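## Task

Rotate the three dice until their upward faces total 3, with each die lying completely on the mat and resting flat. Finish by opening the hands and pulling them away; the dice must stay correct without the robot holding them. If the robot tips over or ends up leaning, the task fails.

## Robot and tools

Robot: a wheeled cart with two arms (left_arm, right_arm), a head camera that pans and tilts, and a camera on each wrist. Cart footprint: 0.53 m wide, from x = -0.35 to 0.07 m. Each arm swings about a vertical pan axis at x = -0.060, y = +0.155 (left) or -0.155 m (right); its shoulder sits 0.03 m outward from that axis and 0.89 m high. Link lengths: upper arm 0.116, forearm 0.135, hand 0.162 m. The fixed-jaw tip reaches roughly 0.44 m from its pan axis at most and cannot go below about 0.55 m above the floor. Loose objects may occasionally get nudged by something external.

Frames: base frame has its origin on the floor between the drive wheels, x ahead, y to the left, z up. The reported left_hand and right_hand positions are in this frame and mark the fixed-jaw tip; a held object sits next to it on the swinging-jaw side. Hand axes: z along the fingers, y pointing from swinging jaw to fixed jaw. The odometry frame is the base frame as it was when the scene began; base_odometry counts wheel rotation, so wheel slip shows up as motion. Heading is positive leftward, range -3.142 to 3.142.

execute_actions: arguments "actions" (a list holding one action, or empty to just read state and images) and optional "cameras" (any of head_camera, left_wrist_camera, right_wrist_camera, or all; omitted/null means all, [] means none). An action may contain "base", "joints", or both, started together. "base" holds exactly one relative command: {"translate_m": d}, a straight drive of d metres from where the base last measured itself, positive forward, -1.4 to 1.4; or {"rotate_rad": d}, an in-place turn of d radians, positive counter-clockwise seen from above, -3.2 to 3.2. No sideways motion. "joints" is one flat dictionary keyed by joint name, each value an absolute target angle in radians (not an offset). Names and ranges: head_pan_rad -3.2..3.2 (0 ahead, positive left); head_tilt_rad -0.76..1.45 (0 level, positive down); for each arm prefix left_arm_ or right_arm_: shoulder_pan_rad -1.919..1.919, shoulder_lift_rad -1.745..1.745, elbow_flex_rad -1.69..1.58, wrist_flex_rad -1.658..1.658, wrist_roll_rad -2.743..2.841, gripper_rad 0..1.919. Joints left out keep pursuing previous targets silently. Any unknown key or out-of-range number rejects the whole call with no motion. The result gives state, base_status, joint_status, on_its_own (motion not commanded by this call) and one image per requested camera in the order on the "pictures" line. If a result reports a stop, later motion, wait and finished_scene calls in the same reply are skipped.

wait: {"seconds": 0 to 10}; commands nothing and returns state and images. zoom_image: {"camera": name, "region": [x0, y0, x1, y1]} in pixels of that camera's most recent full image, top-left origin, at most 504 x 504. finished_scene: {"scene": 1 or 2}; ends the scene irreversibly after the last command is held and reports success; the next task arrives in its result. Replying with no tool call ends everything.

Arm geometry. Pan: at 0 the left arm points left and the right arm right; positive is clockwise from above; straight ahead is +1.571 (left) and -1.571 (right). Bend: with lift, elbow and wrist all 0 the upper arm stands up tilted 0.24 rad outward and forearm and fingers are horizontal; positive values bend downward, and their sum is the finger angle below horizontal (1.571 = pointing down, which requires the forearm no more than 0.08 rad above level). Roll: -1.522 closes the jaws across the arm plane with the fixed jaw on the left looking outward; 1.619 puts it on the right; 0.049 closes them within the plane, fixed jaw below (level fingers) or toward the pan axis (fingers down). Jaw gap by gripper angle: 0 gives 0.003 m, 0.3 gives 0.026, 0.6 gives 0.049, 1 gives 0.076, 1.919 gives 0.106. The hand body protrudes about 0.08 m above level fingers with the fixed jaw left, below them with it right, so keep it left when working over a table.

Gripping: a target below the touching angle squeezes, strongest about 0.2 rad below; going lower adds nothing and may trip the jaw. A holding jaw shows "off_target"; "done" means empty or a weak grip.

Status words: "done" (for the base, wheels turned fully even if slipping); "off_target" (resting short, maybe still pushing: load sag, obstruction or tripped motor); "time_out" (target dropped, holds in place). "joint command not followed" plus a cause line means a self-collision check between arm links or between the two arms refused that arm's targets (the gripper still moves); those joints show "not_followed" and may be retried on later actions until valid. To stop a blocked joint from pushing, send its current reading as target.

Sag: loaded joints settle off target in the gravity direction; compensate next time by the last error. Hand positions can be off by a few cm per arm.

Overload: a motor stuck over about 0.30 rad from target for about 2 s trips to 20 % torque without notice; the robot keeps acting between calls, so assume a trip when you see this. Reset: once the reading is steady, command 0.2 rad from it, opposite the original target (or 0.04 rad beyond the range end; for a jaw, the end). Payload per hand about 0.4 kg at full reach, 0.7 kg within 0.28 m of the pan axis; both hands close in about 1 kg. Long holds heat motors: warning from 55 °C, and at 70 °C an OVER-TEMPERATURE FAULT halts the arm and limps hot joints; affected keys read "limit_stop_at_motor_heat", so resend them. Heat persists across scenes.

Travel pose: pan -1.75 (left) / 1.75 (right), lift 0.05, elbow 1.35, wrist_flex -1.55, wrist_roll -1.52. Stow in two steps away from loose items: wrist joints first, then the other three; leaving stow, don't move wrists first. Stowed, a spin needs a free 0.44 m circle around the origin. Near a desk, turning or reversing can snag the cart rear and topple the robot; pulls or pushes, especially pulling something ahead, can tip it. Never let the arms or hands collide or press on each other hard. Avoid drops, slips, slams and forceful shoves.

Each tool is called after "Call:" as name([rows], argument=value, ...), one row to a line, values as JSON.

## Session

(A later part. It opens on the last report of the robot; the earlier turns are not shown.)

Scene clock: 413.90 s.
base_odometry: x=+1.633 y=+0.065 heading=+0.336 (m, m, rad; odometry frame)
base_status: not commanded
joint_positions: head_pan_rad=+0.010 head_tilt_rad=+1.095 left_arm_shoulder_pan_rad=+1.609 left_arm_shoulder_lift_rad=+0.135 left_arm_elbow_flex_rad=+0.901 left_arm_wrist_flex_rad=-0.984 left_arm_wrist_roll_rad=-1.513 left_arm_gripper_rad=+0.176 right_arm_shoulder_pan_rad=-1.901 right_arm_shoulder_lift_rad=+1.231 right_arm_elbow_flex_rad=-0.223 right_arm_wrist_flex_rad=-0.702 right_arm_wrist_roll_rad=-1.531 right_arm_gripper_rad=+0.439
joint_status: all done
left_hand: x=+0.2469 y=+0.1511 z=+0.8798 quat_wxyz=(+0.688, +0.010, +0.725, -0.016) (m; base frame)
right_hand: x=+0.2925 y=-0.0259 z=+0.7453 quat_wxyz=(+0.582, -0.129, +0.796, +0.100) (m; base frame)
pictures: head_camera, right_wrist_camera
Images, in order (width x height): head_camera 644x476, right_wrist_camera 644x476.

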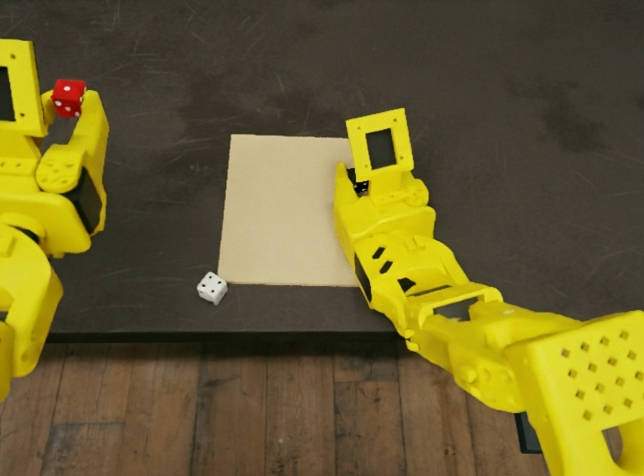

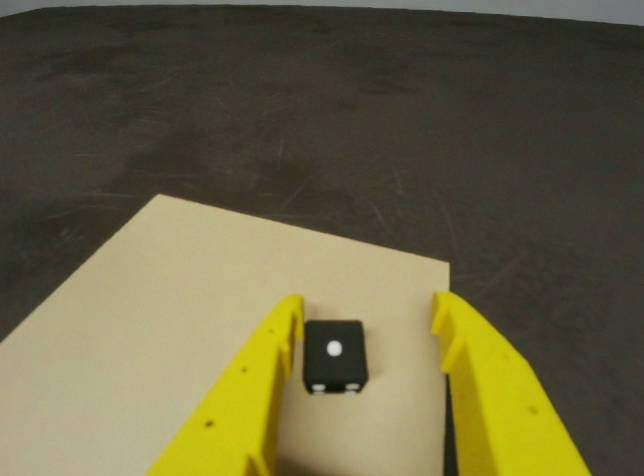

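Call:
execute_actions([
  {"joints": {"right_arm_shoulder_lift_rad": 0.7, "right_arm_wrist_flex_rad": -0.5, "left_arm_shoulder_pan_rad": 1.47, "left_arm_shoulder_lift_rad": 1.04, "left_arm_elbow_flex_rad": 0.08, "left_arm_wrist_flex_rad": -0.87}},
], cameras=["head_camera", "left_wrist_camera"])

Scene clock: 435.10 s.
base_odometry: x=+1.633 y=+0.065 heading=+0.336 (m, m, rad; odometry frame)
base_status: not commanded
joint_positions: head_pan_rad=+0.010 head_tilt_rad=+1.095 left_arm_shoulder_pan_rad=+1.478 left_arm_shoulder_lift_rad=+1.056 left_arm_elbow_flex_rad=+0.111 left_arm_wrist_flex_rad=-0.872 left_arm_wrist_roll_rad=-1.513 left_arm_gripper_rad=+0.176 right_arm_shoulder_pan_rad=-1.901 right_arm_shoulder_lift_rad=+0.762 right_arm_elbow_flex_rad=-0.220 right_arm_wrist_flex_rad=-0.501 right_arm_wrist_roll_rad=-1.531 right_arm_gripper_rad=+0.440
joint_status: all done
left_hand: x=+0.2911 y=+0.1954 z=+0.7559 quat_wxyz=(+0.595, -0.041, +0.803, +0.025) (m; base frame)
right_hand: x=+0.3225 y=-0.0156 z=+0.8844 quat_wxyz=(+0.683, -0.116, +0.712, +0.117) (m; base frame)
pictures: head_camera, left_wrist_camera
Images, in order (width x height): head_camera 644x476, left_wrist_camera 644x476.

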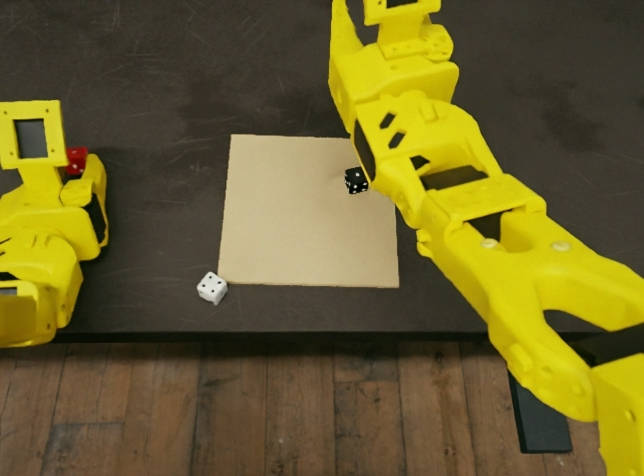

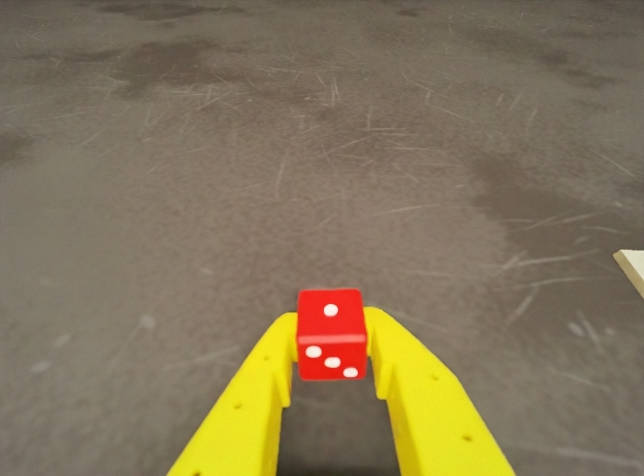

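Call:
execute_actions([
  {"joints": {"right_arm_shoulder_pan_rad": -1.2, "right_arm_shoulder_lift_rad": 0.2, "right_arm_elbow_flex_rad": 0.9, "right_arm_wrist_flex_rad": -1.0, "left_arm_shoulder_lift_rad": 1.085, "left_arm_wrist_flex_rad": -0.91}},
], cameras=["left_wrist_camera"])

Call:
execute_actions([
  {"joints": {"left_arm_gripper_rad": 0.5}},
], cameras=["head_camera", "left_wrist_camera"])

Scene clock: 440.50 s.
base_odometry: x=+1.633 y=+0.065 heading=+0.336 (m, m, rad; odometry frame)
base_status: not commanded
joint_positions: head_pan_rad=+0.010 head_tilt_rad=+1.095 left_arm_shoulder_pan_rad=+1.478 left_arm_shoulder_lift_rad=+1.101 left_arm_elbow_flex_rad=+0.110 left_arm_wrist_flex_rad=-0.895 left_arm_wrist_roll_rad=-1.513 left_arm_gripper_rad=+0.176 right_arm_shoulder_pan_rad=-1.208 right_arm_shoulder_lift_rad=+0.243 right_arm_elbow_flex_rad=+0.901 right_arm_wrist_flex_rad=-0.984 right_arm_wrist_roll_rad=-1.531 right_arm_gripper_rad=+0.440
joint_status: all done
left_hand: x=+0.2862 y=+0.1949 z=+0.7455 quat_wxyz=(+0.587, -0.041, +0.808, +0.025) (m; base frame)
right_hand: x=+0.2266 y=-0.2555 z=+0.8500 quat_wxyz=(+0.638, +0.141, +0.748, -0.114) (m; base frame)
pictures: left_wrist_camera
Images, in order (width x height): left_wrist_camera 644x476.

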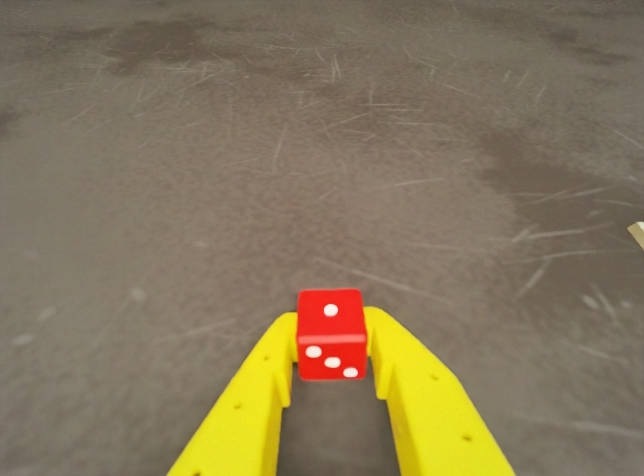

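Scene clock: 441.27 s.
base_odometry: x=+1.633 y=+0.065 heading=+0.336 (m, m, rad; odometry frame)
base_status: not commanded
joint_positions: head_pan_rad=+0.010 head_tilt_rad=+1.095 left_arm_shoulder_pan_rad=+1.478 left_arm_shoulder_lift_rad=+1.101 left_arm_elbow_flex_rad=+0.110 left_arm_wrist_flex_rad=-0.895 left_arm_wrist_roll_rad=-1.515 left_arm_gripper_rad=+0.491 right_arm_shoulder_pan_rad=-1.208 right_arm_shoulder_lift_rad=+0.243 right_arm_elbow_flex_rad=+0.901 right_arm_wrist_flex_rad=-0.984 right_arm_wrist_roll_rad=-1.531 right_arm_gripper_rad=+0.440
joint_status: all done
left_hand: x=+0.2862 y=+0.1949 z=+0.7455 quat_wxyz=(+0.587, -0.041, +0.808, +0.025) (m; base frame)
right_hand: x=+0.2266 y=-0.2555 z=+0.8500 quat_wxyz=(+0.638, +0.141, +0.748, -0.114) (m; base frame)
pictures: head_camera, left_wrist_camera
Images, in order (width x height): head_camera 644x476, left_wrist_camera 644x476.

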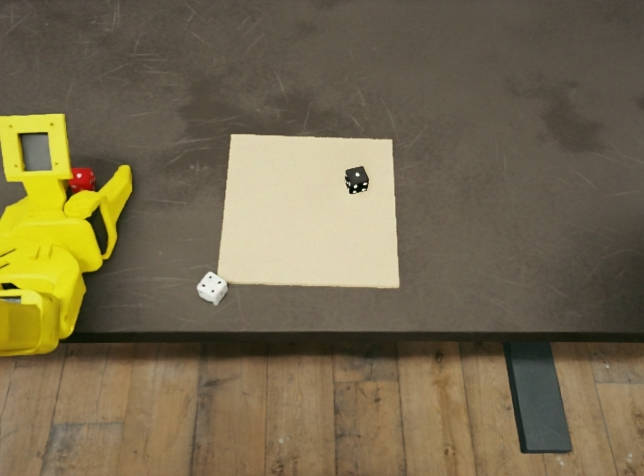

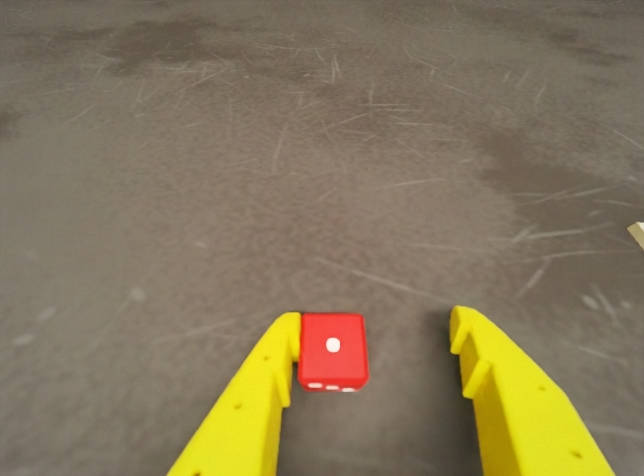

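Call:
zoom_image(camera="head_camera", region=[172, 258, 252, 318])

Region (172, 258, 252, 318) of head_camera's 644x476 image, scaled by 6.300; it fills the top 378 rows of this view, and the rest is white.

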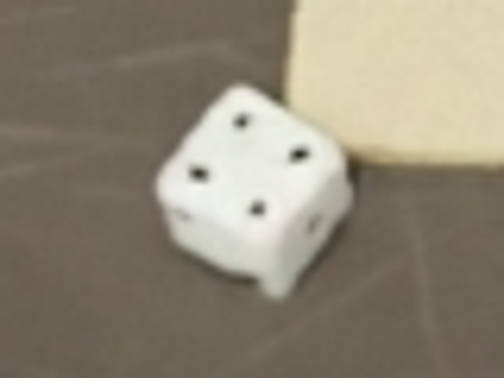

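Call:
execute_actions([
  {"joints": {"left_arm_shoulder_lift_rad": 0.6, "left_arm_wrist_flex_rad": -0.6, "left_arm_gripper_rad": 0.9}},
], cameras=[])

Call:
execute_actions([
  {"joints": {"left_arm_shoulder_pan_rad": 1.87, "left_arm_shoulder_lift_rad": 0.62, "left_arm_elbow_flex_rad": -0.42, "left_arm_wrist_flex_rad": 1.2, "left_arm_wrist_roll_rad": 2.79}},
], cameras=["head_camera", "left_wrist_camera"])

Scene clock: 462.07 s.
base_odometry: x=+1.633 y=+0.065 heading=+0.336 (m, m, rad; odometry frame)
base_status: not commanded
joint_positions: head_pan_rad=+0.010 head_tilt_rad=+1.095 left_arm_shoulder_pan_rad=+1.478 left_arm_shoulder_lift_rad=+0.653 left_arm_elbow_flex_rad=+0.108 left_arm_wrist_flex_rad=-0.602 left_arm_wrist_roll_rad=-1.515 left_arm_gripper_rad=+0.892 right_arm_shoulder_pan_rad=-1.208 right_arm_shoulder_lift_rad=+0.243 right_arm_elbow_flex_rad=+0.901 right_arm_wrist_flex_rad=-0.984 right_arm_wrist_roll_rad=-1.531 right_arm_gripper_rad=+0.440
joint_status: all done
left_hand: x=+0.3184 y=+0.1979 z=+0.8514 quat_wxyz=(+0.648, -0.038, +0.760, +0.028) (m; base frame)
right_hand: x=+0.2266 y=-0.2555 z=+0.8500 quat_wxyz=(+0.638, +0.141, +0.748, -0.114) (m; base frame)
pictures: none
No camera images: the call's "cameras" was empty. Leave "cameras" out to get every camera's image.

Scene clock: 466.13 s.
base_odometry: x=+1.633 y=+0.065 heading=+0.336 (m, m, rad; odometry frame)
base_status: not commanded
joint_positions: head_pan_rad=+0.010 head_tilt_rad=+1.095 left_arm_shoulder_pan_rad=+1.863 left_arm_shoulder_lift_rad=+0.653 left_arm_elbow_flex_rad=-0.384 left_arm_wrist_flex_rad=+1.193 left_arm_wrist_roll_rad=+2.782 left_arm_gripper_rad=+0.892 right_arm_shoulder_pan_rad=-1.208 right_arm_shoulder_lift_rad=+0.243 right_arm_elbow_flex_rad=+0.901 right_arm_wrist_flex_rad=-0.984 right_arm_wrist_roll_rad=-1.531 right_arm_gripper_rad=+0.440
joint_status: all done
left_hand: x=+0.2046 y=+0.0721 z=+0.7768 quat_wxyz=(-0.036, -0.905, -0.421, -0.041) (m; base frame)
right_hand: x=+0.2266 y=-0.2555 z=+0.8500 quat_wxyz=(+0.638, +0.141, +0.748, -0.114) (m; base frame)
pictures: head_camera, left_wrist_camera
Images, in order (width x height): head_camera 644x476, left_wrist_camera 644x476.

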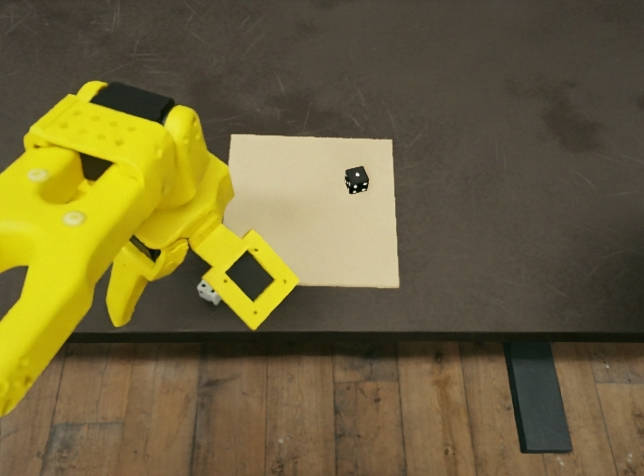

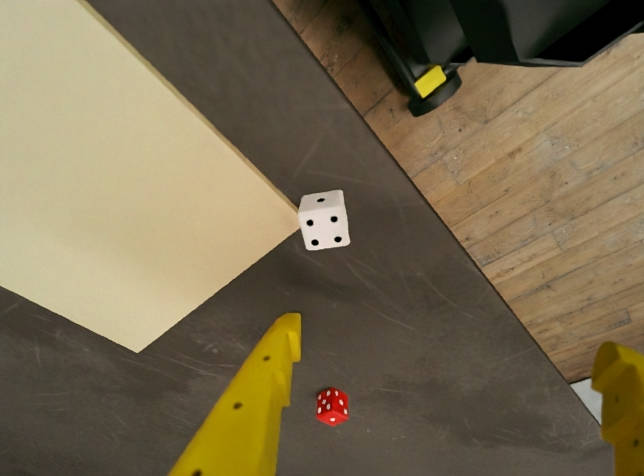

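Call:
execute_actions([
  {"joints": {"left_arm_shoulder_pan_rad": 1.919, "left_arm_shoulder_lift_rad": 0.81, "left_arm_elbow_flex_rad": -0.47, "left_arm_wrist_flex_rad": 1.06, "left_arm_wrist_roll_rad": 2.84}},
], cameras=["head_camera", "left_wrist_camera"])

Scene clock: 475.30 s.
base_odometry: x=+1.633 y=+0.065 heading=+0.336 (m, m, rad; odometry frame)
base_status: not commanded
joint_positions: head_pan_rad=+0.010 head_tilt_rad=+1.095 left_arm_shoulder_pan_rad=+1.909 left_arm_shoulder_lift_rad=+0.826 left_arm_elbow_flex_rad=-0.435 left_arm_wrist_flex_rad=+1.067 left_arm_wrist_roll_rad=+2.817 left_arm_gripper_rad=+0.892 right_arm_shoulder_pan_rad=-1.208 right_arm_shoulder_lift_rad=+0.243 right_arm_elbow_flex_rad=+0.901 right_arm_wrist_flex_rad=-0.984 right_arm_wrist_roll_rad=-1.531 right_arm_gripper_rad=+0.440
joint_status: left_arm_wrist_roll_rad off_target (ended at +2.817, target +2.840); the others done
joint sent to its limit — the command would take left_arm_wrist_roll_rad past its upper limit, so that joint was sent only as far as its limit.
left_hand: x=+0.2072 y=+0.0580 z=+0.7444 quat_wxyz=(-0.039, -0.908, -0.416, -0.040) (m; base frame)
right_hand: x=+0.2266 y=-0.2555 z=+0.8500 quat_wxyz=(+0.638, +0.141, +0.748, -0.114) (m; base frame)
pictures: head_camera, left_wrist_camera
Images, in order (width x height): head_camera 644x476, left_wrist_camera 644x476.

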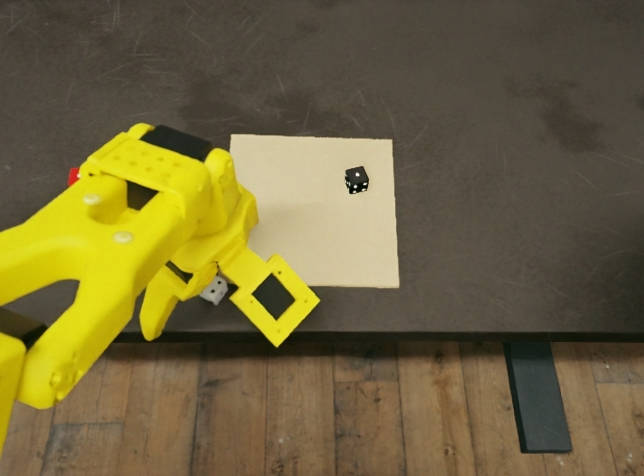

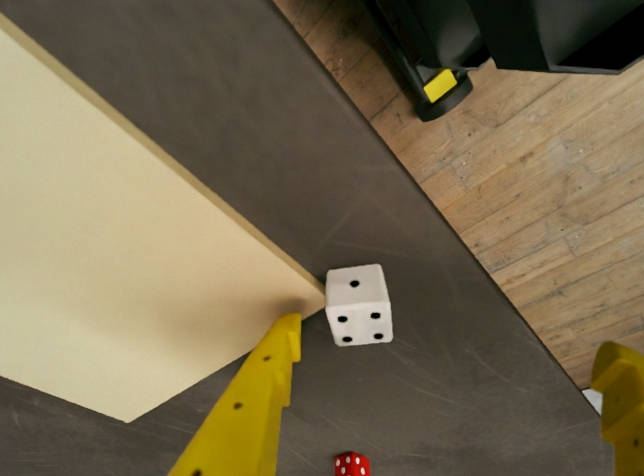

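Call:
execute_actions([
  {"joints": {"left_arm_shoulder_lift_rad": 0.855, "left_arm_wrist_flex_rad": 1.015, "left_arm_wrist_roll_rad": 2.815}},
], cameras=["left_wrist_camera"])

Scene clock: 478.73 s.
base_odometry: x=+1.633 y=+0.065 heading=+0.336 (m, m, rad; odometry frame)
base_status: not commanded
joint_positions: head_pan_rad=+0.010 head_tilt_rad=+1.095 left_arm_shoulder_pan_rad=+1.909 left_arm_shoulder_lift_rad=+0.868 left_arm_elbow_flex_rad=-0.438 left_arm_wrist_flex_rad=+1.023 left_arm_wrist_roll_rad=+2.817 left_arm_gripper_rad=+0.892 right_arm_shoulder_pan_rad=-1.208 right_arm_shoulder_lift_rad=+0.243 right_arm_elbow_flex_rad=+0.901 right_arm_wrist_flex_rad=-0.984 right_arm_wrist_roll_rad=-1.531 right_arm_gripper_rad=+0.440
joint_status: all done
left_hand: x=+0.2084 y=+0.0575 z=+0.7354 quat_wxyz=(-0.041, -0.907, -0.416, -0.043) (m; base frame)
right_hand: x=+0.2266 y=-0.2555 z=+0.8500 quat_wxyz=(+0.638, +0.141, +0.748, -0.114) (m; base frame)
pictures: left_wrist_camera
Images, in order (width x height): left_wrist_camera 644x476.

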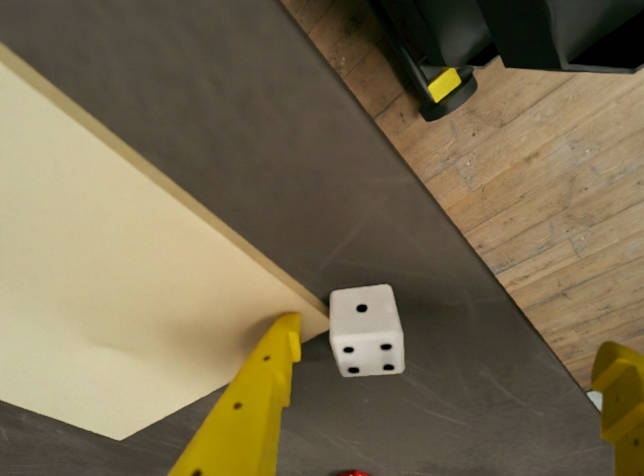

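Call:
execute_actions([
  {"joints": {"left_arm_shoulder_pan_rad": 1.895, "left_arm_wrist_flex_rad": 1.065}},
], cameras=["left_wrist_camera"])

Call:
execute_actions([
  {"joints": {"left_arm_gripper_rad": 0.0}},
], cameras=["head_camera", "left_wrist_camera"])

Scene clock: 483.23 s.
base_odometry: x=+1.633 y=+0.065 heading=+0.336 (m, m, rad; odometry frame)
base_status: not commanded
joint_positions: head_pan_rad=+0.010 head_tilt_rad=+1.095 left_arm_shoulder_pan_rad=+1.905 left_arm_shoulder_lift_rad=+0.868 left_arm_elbow_flex_rad=-0.441 left_arm_wrist_flex_rad=+1.056 left_arm_wrist_roll_rad=+2.817 left_arm_gripper_rad=+0.892 right_arm_shoulder_pan_rad=-1.208 right_arm_shoulder_lift_rad=+0.243 right_arm_elbow_flex_rad=+0.901 right_arm_wrist_flex_rad=-0.984 right_arm_wrist_roll_rad=-1.531 right_arm_gripper_rad=+0.440
joint_status: all done
left_hand: x=+0.2044 y=+0.0603 z=+0.7351 quat_wxyz=(-0.030, -0.907, -0.418, -0.032) (m; base frame)
right_hand: x=+0.2266 y=-0.2555 z=+0.8500 quat_wxyz=(+0.638, +0.141, +0.748, -0.114) (m; base frame)
pictures: left_wrist_camera
Images, in order (width x height): left_wrist_camera 644x476.

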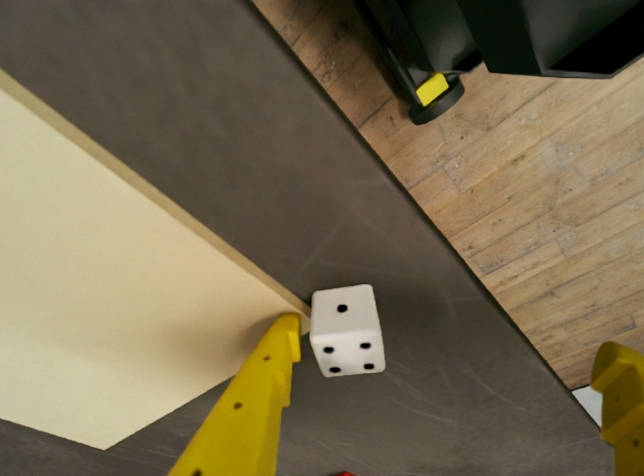

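Scene clock: 484.23 s.
base_odometry: x=+1.633 y=+0.065 heading=+0.336 (m, m, rad; odometry frame)
base_status: not commanded
joint_positions: head_pan_rad=+0.010 head_tilt_rad=+1.095 left_arm_shoulder_pan_rad=+1.905 left_arm_shoulder_lift_rad=+0.868 left_arm_elbow_flex_rad=-0.441 left_arm_wrist_flex_rad=+1.058 left_arm_wrist_roll_rad=+2.817 left_arm_gripper_rad=+0.175 right_arm_shoulder_pan_rad=-1.208 right_arm_shoulder_lift_rad=+0.243 right_arm_elbow_flex_rad=+0.901 right_arm_wrist_flex_rad=-0.984 right_arm_wrist_roll_rad=-1.531 right_arm_gripper_rad=+0.440
joint_status: left_arm_gripper_rad off_target (ended at +0.175, target +0.000)
left_hand: x=+0.2042 y=+0.0604 z=+0.7350 quat_wxyz=(-0.030, -0.907, -0.418, -0.031) (m; base frame)
right_hand: x=+0.2266 y=-0.2555 z=+0.8500 quat_wxyz=(+0.638, +0.141, +0.748, -0.114) (m; base frame)
pictures: head_camera, left_wrist_camera
Images, in order (width x height): head_camera 644x476, left_wrist_camera 644x476.

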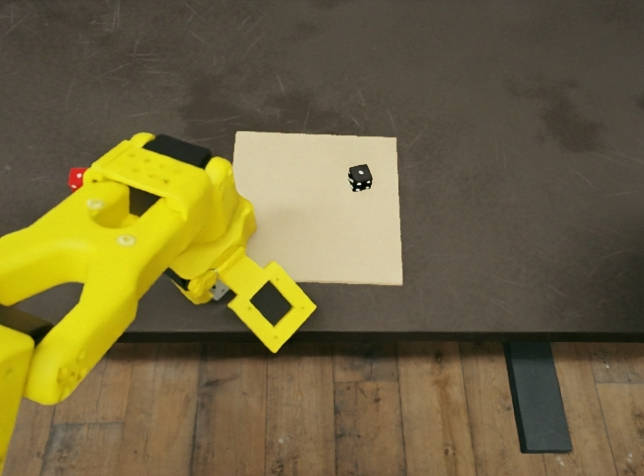

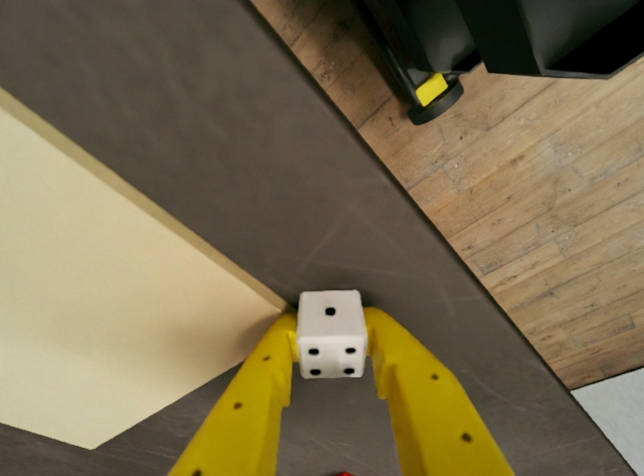

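Call:
execute_actions([
  {"joints": {"left_arm_shoulder_lift_rad": 0.52, "left_arm_wrist_flex_rad": 1.38}},
], cameras=[])

Call:
execute_actions([
  {"joints": {"left_arm_shoulder_lift_rad": 0.6, "left_arm_elbow_flex_rad": -0.1, "left_arm_wrist_flex_rad": 0.3, "left_arm_wrist_roll_rad": -1.522}},
], cameras=["left_wrist_camera"])

Call:
execute_actions([
  {"joints": {"left_arm_shoulder_pan_rad": 1.915, "left_arm_shoulder_lift_rad": 1.02, "left_arm_elbow_flex_rad": -0.17, "left_arm_wrist_flex_rad": -0.61}},
], cameras=["head_camera", "left_wrist_camera"])

Scene clock: 495.03 s.
base_odometry: x=+1.633 y=+0.065 heading=+0.336 (m, m, rad; odometry frame)
base_status: not commanded
joint_positions: head_pan_rad=+0.010 head_tilt_rad=+1.095 left_arm_shoulder_pan_rad=+1.905 left_arm_shoulder_lift_rad=+0.570 left_arm_elbow_flex_rad=-0.441 left_arm_wrist_flex_rad=+1.372 left_arm_wrist_roll_rad=+2.817 left_arm_gripper_rad=+0.175 right_arm_shoulder_pan_rad=-1.208 right_arm_shoulder_lift_rad=+0.243 right_arm_elbow_flex_rad=+0.901 right_arm_wrist_flex_rad=-0.984 right_arm_wrist_roll_rad=-1.531 right_arm_gripper_rad=+0.440
joint_status: all done
left_hand: x=+0.1920 y=+0.0646 z=+0.8018 quat_wxyz=(-0.024, -0.908, -0.419, -0.025) (m; base frame)
right_hand: x=+0.2266 y=-0.2555 z=+0.8500 quat_wxyz=(+0.638, +0.141, +0.748, -0.114) (m; base frame)
pictures: none
No camera images: the call's "cameras" was empty. Leave "cameras" out to get every camera's image.

Scene clock: 499.13 s.
base_odometry: x=+1.633 y=+0.065 heading=+0.336 (m, m, rad; odometry frame)
base_status: not commanded
joint_positions: head_pan_rad=+0.010 head_tilt_rad=+1.095 left_arm_shoulder_pan_rad=+1.905 left_arm_shoulder_lift_rad=+0.618 left_arm_elbow_flex_rad=-0.098 left_arm_wrist_flex_rad=+0.312 left_arm_wrist_roll_rad=-1.515 left_arm_gripper_rad=+0.175 right_arm_shoulder_pan_rad=-1.208 right_arm_shoulder_lift_rad=+0.243 right_arm_elbow_flex_rad=+0.901 right_arm_wrist_flex_rad=-0.984 right_arm_wrist_roll_rad=-1.531 right_arm_gripper_rad=+0.440
joint_status: all done
left_hand: x=+0.2693 y=+0.0490 z=+0.7881 quat_wxyz=(+0.356, +0.151, +0.920, -0.061) (m; base frame)
right_hand: x=+0.2266 y=-0.2555 z=+0.8500 quat_wxyz=(+0.638, +0.141, +0.748, -0.114) (m; base frame)
pictures: left_wrist_camera
Images, in order (width x height): left_wrist_camera 644x476.

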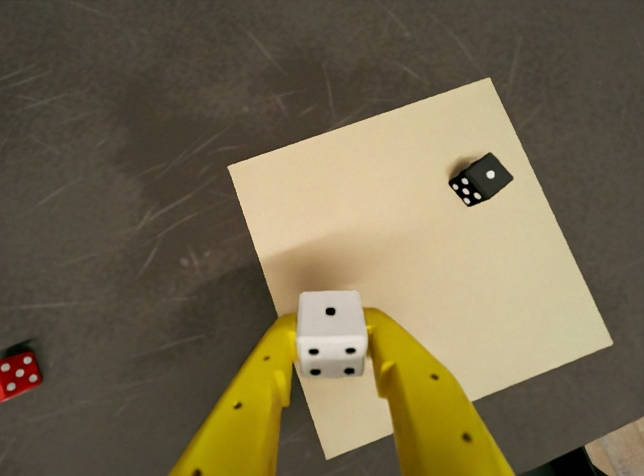

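Scene clock: 500.53 s.
base_odometry: x=+1.633 y=+0.065 heading=+0.336 (m, m, rad; odometry frame)
base_status: not commanded
joint_positions: head_pan_rad=+0.010 head_tilt_rad=+1.095 left_arm_shoulder_pan_rad=+1.905 left_arm_shoulder_lift_rad=+1.040 left_arm_elbow_flex_rad=-0.159 left_arm_wrist_flex_rad=-0.594 left_arm_wrist_roll_rad=-1.515 left_arm_gripper_rad=+0.175 right_arm_shoulder_pan_rad=-1.208 right_arm_shoulder_lift_rad=+0.241 right_arm_elbow_flex_rad=+0.901 right_arm_wrist_flex_rad=-0.984 right_arm_wrist_roll_rad=-1.531 right_arm_gripper_rad=+0.440
joint_status: all done
left_hand: x=+0.3067 y=+0.0360 z=+0.7805 quat_wxyz=(+0.590, +0.130, +0.790, -0.102) (m; base frame)
right_hand: x=+0.2267 y=-0.2556 z=+0.8505 quat_wxyz=(+0.639, +0.141, +0.748, -0.114) (m; base frame)
pictures: head_camera, left_wrist_camera
Images, in order (width x height): head_camera 644x476, left_wrist_camera 644x476.

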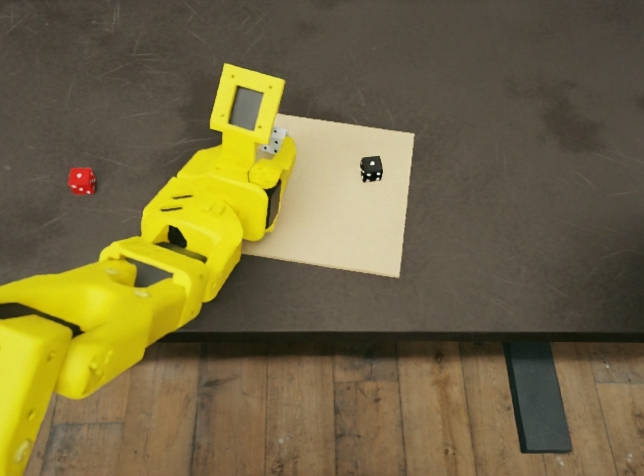

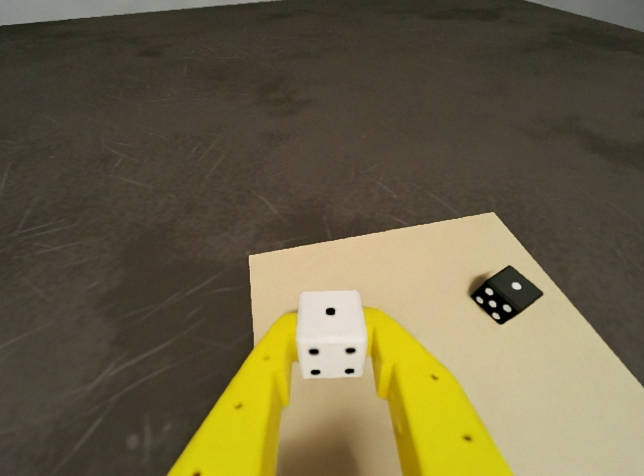

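Call:
execute_actions([
  {"base": {"rotate_rad": -0.1}},
], cameras=["head_camera", "left_wrist_camera"])

Scene clock: 510.93 s.
base_odometry: x=+1.634 y=+0.065 heading=+0.236 (m, m, rad; odometry frame)
base_status: done
joint_positions: head_pan_rad=+0.010 head_tilt_rad=+1.095 left_arm_shoulder_pan_rad=+1.906 left_arm_shoulder_lift_rad=+1.041 left_arm_elbow_flex_rad=-0.159 left_arm_wrist_flex_rad=-0.594 left_arm_wrist_roll_rad=-1.515 left_arm_gripper_rad=+0.175 right_arm_shoulder_pan_rad=-1.206 right_arm_shoulder_lift_rad=+0.241 right_arm_elbow_flex_rad=+0.901 right_arm_wrist_flex_rad=-0.984 right_arm_wrist_roll_rad=-1.531 right_arm_gripper_rad=+0.440
joint_status: not commanded
left_hand: x=+0.3063 y=+0.0355 z=+0.7800 quat_wxyz=(+0.590, +0.131, +0.791, -0.102) (m; base frame)
right_hand: x=+0.2265 y=-0.2560 z=+0.8505 quat_wxyz=(+0.639, +0.141, +0.748, -0.115) (m; base frame)
pictures: head_camera, left_wrist_camera
Images, in order (width x height): head_camera 644x476, left_wrist_camera 644x476.

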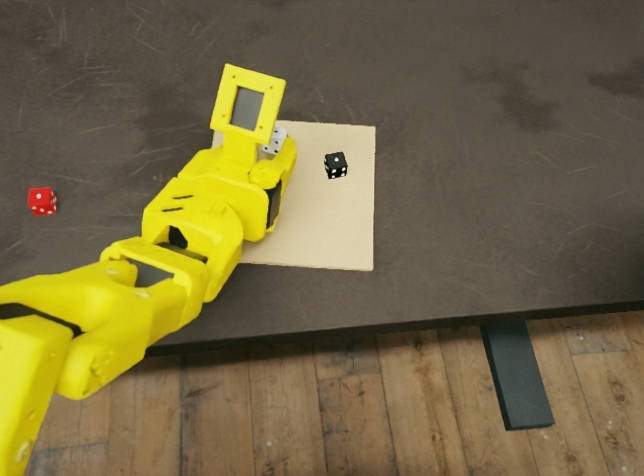

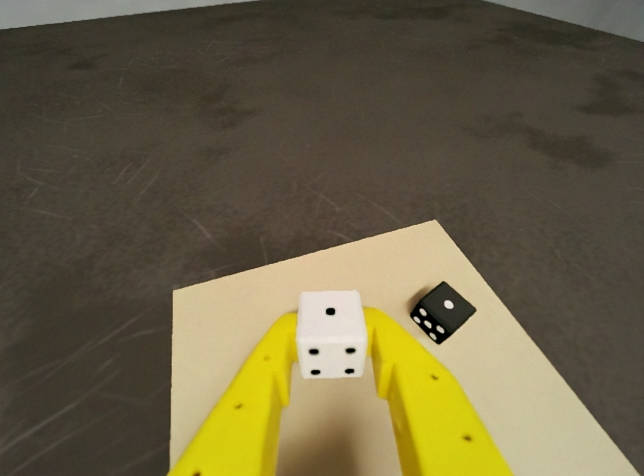

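Call:
execute_actions([
  {"joints": {"left_arm_shoulder_lift_rad": 1.245, "left_arm_elbow_flex_rad": -0.35, "left_arm_wrist_flex_rad": -0.655}},
], cameras=["head_camera", "left_wrist_camera"])

Scene clock: 517.40 s.
base_odometry: x=+1.634 y=+0.065 heading=+0.236 (m, m, rad; odometry frame)
base_status: not commanded
joint_positions: head_pan_rad=+0.010 head_tilt_rad=+1.095 left_arm_shoulder_pan_rad=+1.906 left_arm_shoulder_lift_rad=+1.260 left_arm_elbow_flex_rad=-0.318 left_arm_wrist_flex_rad=-0.642 left_arm_wrist_roll_rad=-1.515 left_arm_gripper_rad=+0.175 right_arm_shoulder_pan_rad=-1.206 right_arm_shoulder_lift_rad=+0.241 right_arm_elbow_flex_rad=+0.901 right_arm_wrist_flex_rad=-0.984 right_arm_wrist_roll_rad=-1.531 right_arm_gripper_rad=+0.440
joint_status: all done
left_hand: x=+0.3042 y=+0.0363 z=+0.7479 quat_wxyz=(+0.585, +0.131, +0.794, -0.101) (m; base frame)
right_hand: x=+0.2265 y=-0.2560 z=+0.8505 quat_wxyz=(+0.639, +0.141, +0.748, -0.115) (m; base frame)
pictures: head_camera, left_wrist_camera
Images, in order (width x height): head_camera 644x476, left_wrist_camera 644x476.

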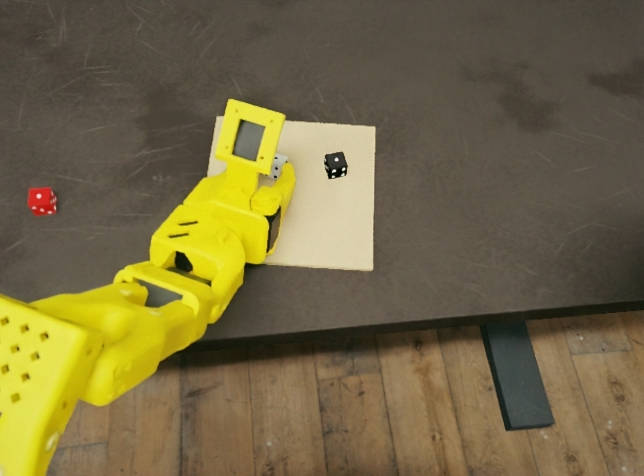

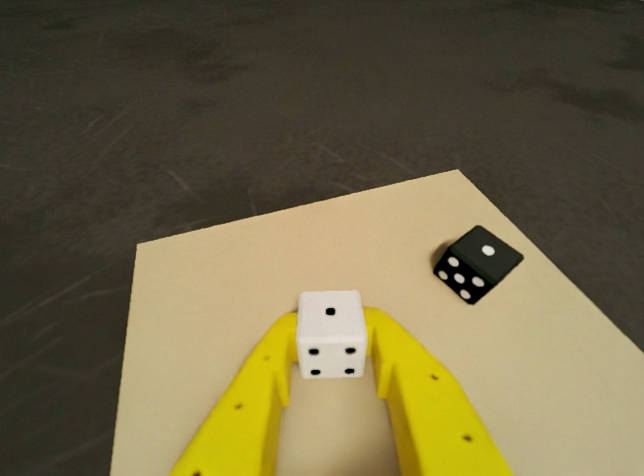

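Call:
execute_actions(actions=[])

Scene clock: 529.93 s.
base_odometry: x=+1.634 y=+0.065 heading=+0.236 (m, m, rad; odometry frame)
base_status: not commanded
joint_positions: head_pan_rad=+0.010 head_tilt_rad=+1.095 left_arm_shoulder_pan_rad=+1.906 left_arm_shoulder_lift_rad=+1.260 left_arm_elbow_flex_rad=-0.318 left_arm_wrist_flex_rad=-0.642 left_arm_wrist_roll_rad=-1.515 left_arm_gripper_rad=+0.175 right_arm_shoulder_pan_rad=-1.206 right_arm_shoulder_lift_rad=+0.241 right_arm_elbow_flex_rad=+0.901 right_arm_wrist_flex_rad=-0.984 right_arm_wrist_roll_rad=-1.531 right_arm_gripper_rad=+0.440
joint_status: all done
left_hand: x=+0.3042 y=+0.0363 z=+0.7479 quat_wxyz=(+0.585, +0.131, +0.794, -0.101) (m; base frame)
right_hand: x=+0.2265 y=-0.2560 z=+0.8505 quat_wxyz=(+0.639, +0.141, +0.748, -0.115) (m; base frame)
pictures: head_camera, left_wrist_camera, right_wrist_camera
Images, in order (width x height): head_camera 644x476, left_wrist_camera 644x476, right_wrist_camera 644x476.

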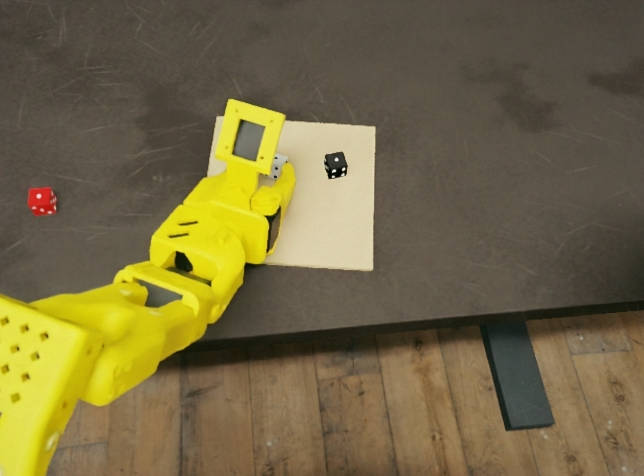

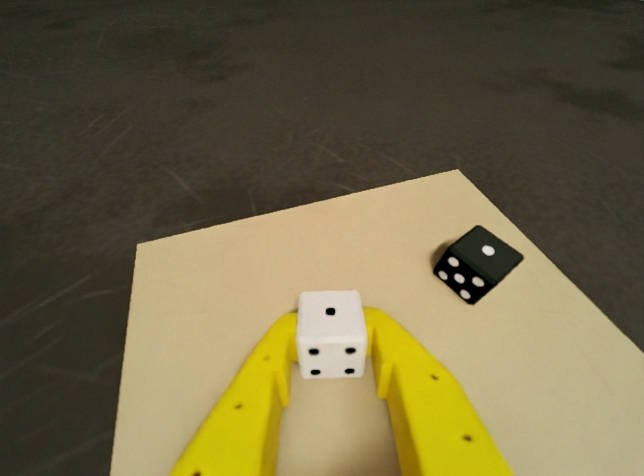

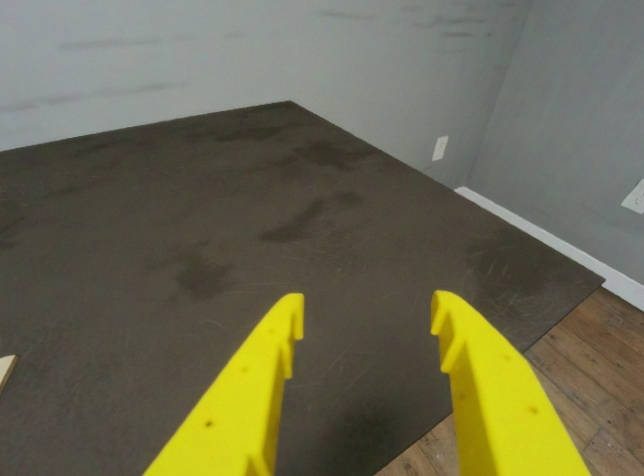

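Call:
execute_actions([
  {"joints": {"left_arm_gripper_rad": 0.42}},
], cameras=["head_camera", "left_wrist_camera"])

Scene clock: 534.77 s.
base_odometry: x=+1.634 y=+0.065 heading=+0.236 (m, m, rad; odometry frame)
base_status: not commanded
joint_positions: head_pan_rad=+0.010 head_tilt_rad=+1.095 left_arm_shoulder_pan_rad=+1.906 left_arm_shoulder_lift_rad=+1.264 left_arm_elbow_flex_rad=-0.318 left_arm_wrist_flex_rad=-0.642 left_arm_wrist_roll_rad=-1.515 left_arm_gripper_rad=+0.411 right_arm_shoulder_pan_rad=-1.206 right_arm_shoulder_lift_rad=+0.241 right_arm_elbow_flex_rad=+0.901 right_arm_wrist_flex_rad=-0.984 right_arm_wrist_roll_rad=-1.531 right_arm_gripper_rad=+0.440
joint_status: all done
left_hand: x=+0.3037 y=+0.0364 z=+0.7468 quat_wxyz=(+0.583, +0.131, +0.795, -0.101) (m; base frame)
right_hand: x=+0.2265 y=-0.2560 z=+0.8505 quat_wxyz=(+0.639, +0.141, +0.748, -0.115) (m; base frame)
pictures: head_camera, left_wrist_camera
Images, in order (width x height): head_camera 644x476, left_wrist_camera 644x476.

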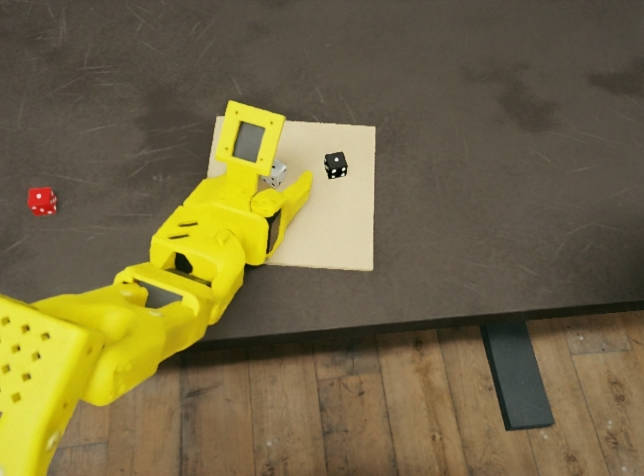

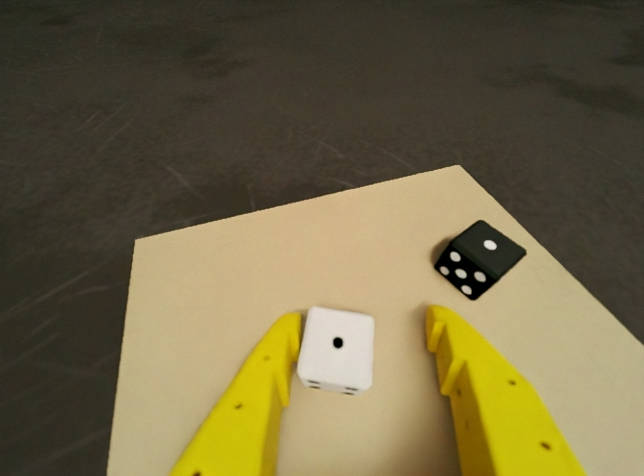

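Call:
execute_actions([
  {"joints": {"left_arm_shoulder_lift_rad": 0.95}},
], cameras=["head_camera"])

Call:
execute_actions([
  {"joints": {"left_arm_shoulder_pan_rad": 1.36, "left_arm_shoulder_lift_rad": 0.9, "left_arm_elbow_flex_rad": 0.08, "left_arm_wrist_flex_rad": -0.7, "left_arm_gripper_rad": 0.8}},
], cameras=["head_camera", "left_wrist_camera"])

Scene clock: 538.57 s.
base_odometry: x=+1.634 y=+0.065 heading=+0.236 (m, m, rad; odometry frame)
base_status: not commanded
joint_positions: head_pan_rad=+0.010 head_tilt_rad=+1.095 left_arm_shoulder_pan_rad=+1.906 left_arm_shoulder_lift_rad=+1.009 left_arm_elbow_flex_rad=-0.318 left_arm_wrist_flex_rad=-0.642 left_arm_wrist_roll_rad=-1.515 left_arm_gripper_rad=+0.412 right_arm_shoulder_pan_rad=-1.206 right_arm_shoulder_lift_rad=+0.241 right_arm_elbow_flex_rad=+0.901 right_arm_wrist_flex_rad=-0.984 right_arm_wrist_roll_rad=-1.531 right_arm_gripper_rad=+0.440
joint_status: all done
left_hand: x=+0.3280 y=+0.0280 z=+0.8403 quat_wxyz=(+0.680, +0.118, +0.714, -0.118) (m; base frame)
right_hand: x=+0.2265 y=-0.2560 z=+0.8505 quat_wxyz=(+0.639, +0.141, +0.748, -0.115) (m; base frame)
pictures: head_camera
Images, in order (width x height): head_camera 644x476.

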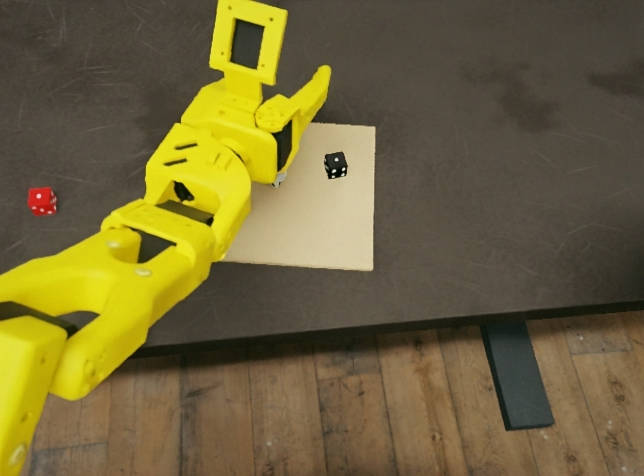

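Scene clock: 539.70 s.
base_odometry: x=+1.634 y=+0.065 heading=+0.236 (m, m, rad; odometry frame)
base_status: not commanded
joint_positions: head_pan_rad=+0.010 head_tilt_rad=+1.095 left_arm_shoulder_pan_rad=+1.369 left_arm_shoulder_lift_rad=+0.952 left_arm_elbow_flex_rad=+0.082 left_arm_wrist_flex_rad=-0.685 left_arm_wrist_roll_rad=-1.515 left_arm_gripper_rad=+0.792 right_arm_shoulder_pan_rad=-1.206 right_arm_shoulder_lift_rad=+0.241 right_arm_elbow_flex_rad=+0.901 right_arm_wrist_flex_rad=-0.984 right_arm_wrist_roll_rad=-1.531 right_arm_gripper_rad=+0.440
joint_status: all done
left_hand: x=+0.2936 y=+0.2351 z=+0.7680 quat_wxyz=(+0.571, -0.086, +0.815, +0.056) (m; base frame)
right_hand: x=+0.2265 y=-0.2560 z=+0.8505 quat_wxyz=(+0.639, +0.141, +0.748, -0.115) (m; base frame)
pictures: head_camera, left_wrist_camera
Images, in order (width x height): head_camera 644x476, left_wrist_camera 644x476.

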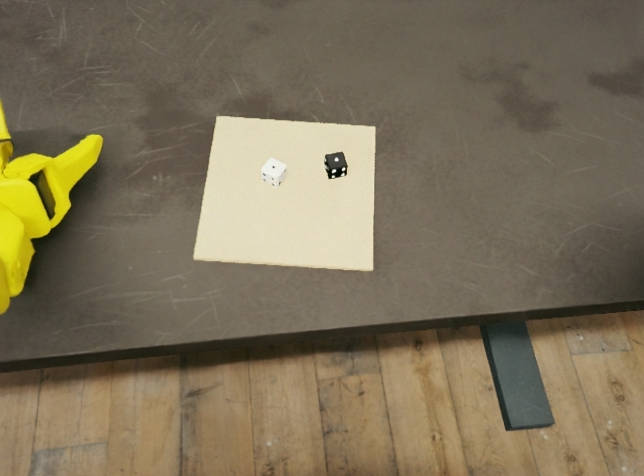

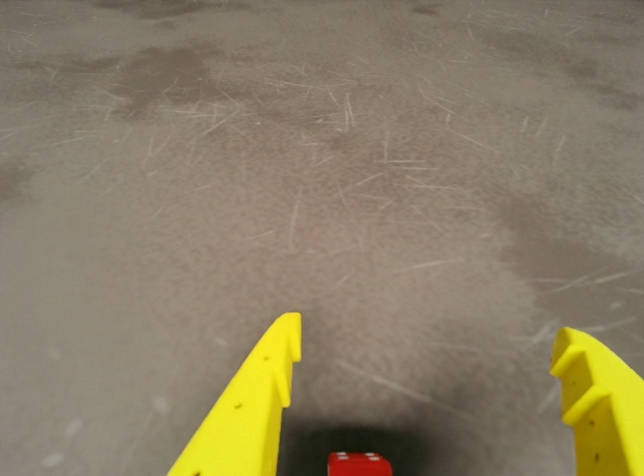

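Call:
execute_actions([
  {"joints": {"left_arm_elbow_flex_rad": 0.215, "left_arm_wrist_flex_rad": -0.99}},
], cameras=["left_wrist_camera"])

Call:
execute_actions([
  {"joints": {"left_arm_shoulder_lift_rad": 1.04}},
], cameras=["head_camera", "left_wrist_camera"])

Scene clock: 549.57 s.
base_odometry: x=+1.634 y=+0.065 heading=+0.236 (m, m, rad; odometry frame)
base_status: not commanded
joint_positions: head_pan_rad=+0.010 head_tilt_rad=+1.095 left_arm_shoulder_pan_rad=+1.369 left_arm_shoulder_lift_rad=+0.949 left_arm_elbow_flex_rad=+0.215 left_arm_wrist_flex_rad=-0.975 left_arm_wrist_roll_rad=-1.515 left_arm_gripper_rad=+0.792 right_arm_shoulder_pan_rad=-1.206 right_arm_shoulder_lift_rad=+0.241 right_arm_elbow_flex_rad=+0.901 right_arm_wrist_flex_rad=-0.984 right_arm_wrist_roll_rad=-1.531 right_arm_gripper_rad=+0.440
joint_status: all done
left_hand: x=+0.2852 y=+0.2334 z=+0.7844 quat_wxyz=(+0.634, -0.080, +0.767, +0.062) (m; base frame)
right_hand: x=+0.2265 y=-0.2560 z=+0.8505 quat_wxyz=(+0.639, +0.141, +0.748, -0.115) (m; base frame)
pictures: left_wrist_camera
Images, in order (width x height): left_wrist_camera 644x476.

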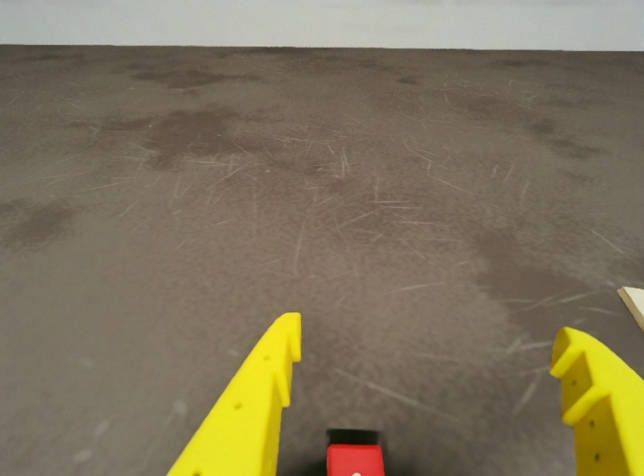

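Scene clock: 550.30 s.
base_odometry: x=+1.634 y=+0.065 heading=+0.236 (m, m, rad; odometry frame)
base_status: not commanded
joint_positions: head_pan_rad=+0.010 head_tilt_rad=+1.095 left_arm_shoulder_pan_rad=+1.369 left_arm_shoulder_lift_rad=+1.055 left_arm_elbow_flex_rad=+0.215 left_arm_wrist_flex_rad=-0.976 left_arm_wrist_roll_rad=-1.515 left_arm_gripper_rad=+0.792 right_arm_shoulder_pan_rad=-1.206 right_arm_shoulder_lift_rad=+0.241 right_arm_elbow_flex_rad=+0.901 right_arm_wrist_flex_rad=-0.984 right_arm_wrist_roll_rad=-1.531 right_arm_gripper_rad=+0.440
joint_status: all done
left_hand: x=+0.2721 y=+0.2307 z=+0.7510 quat_wxyz=(+0.593, -0.084, +0.799, +0.058) (m; base frame)
right_hand: x=+0.2265 y=-0.2560 z=+0.8505 quat_wxyz=(+0.639, +0.141, +0.748, -0.115) (m; base frame)
pictures: head_camera, left_wrist_camera
Images, in order (width x height): head_camera 644x476, left_wrist_camera 644x476.

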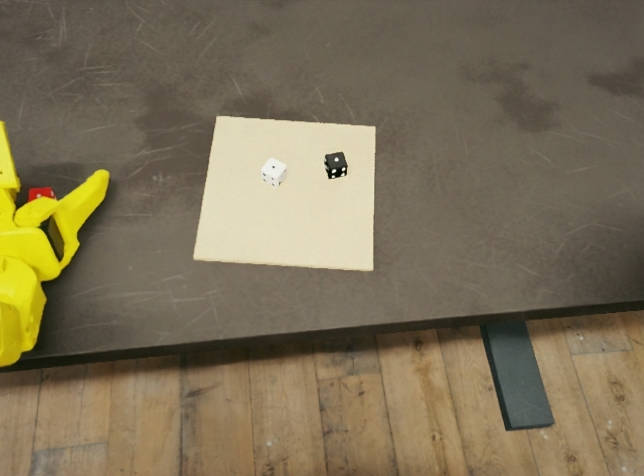

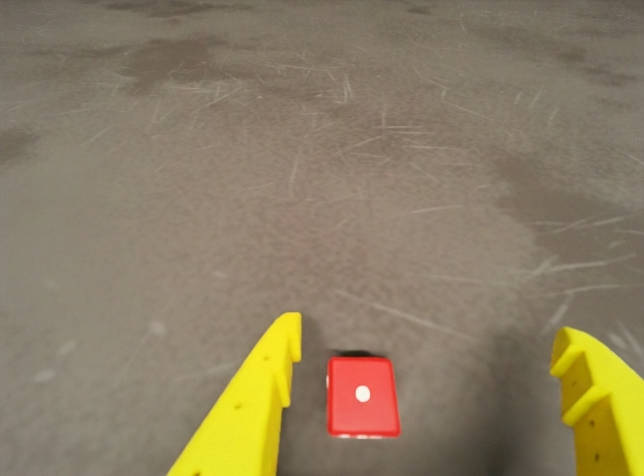

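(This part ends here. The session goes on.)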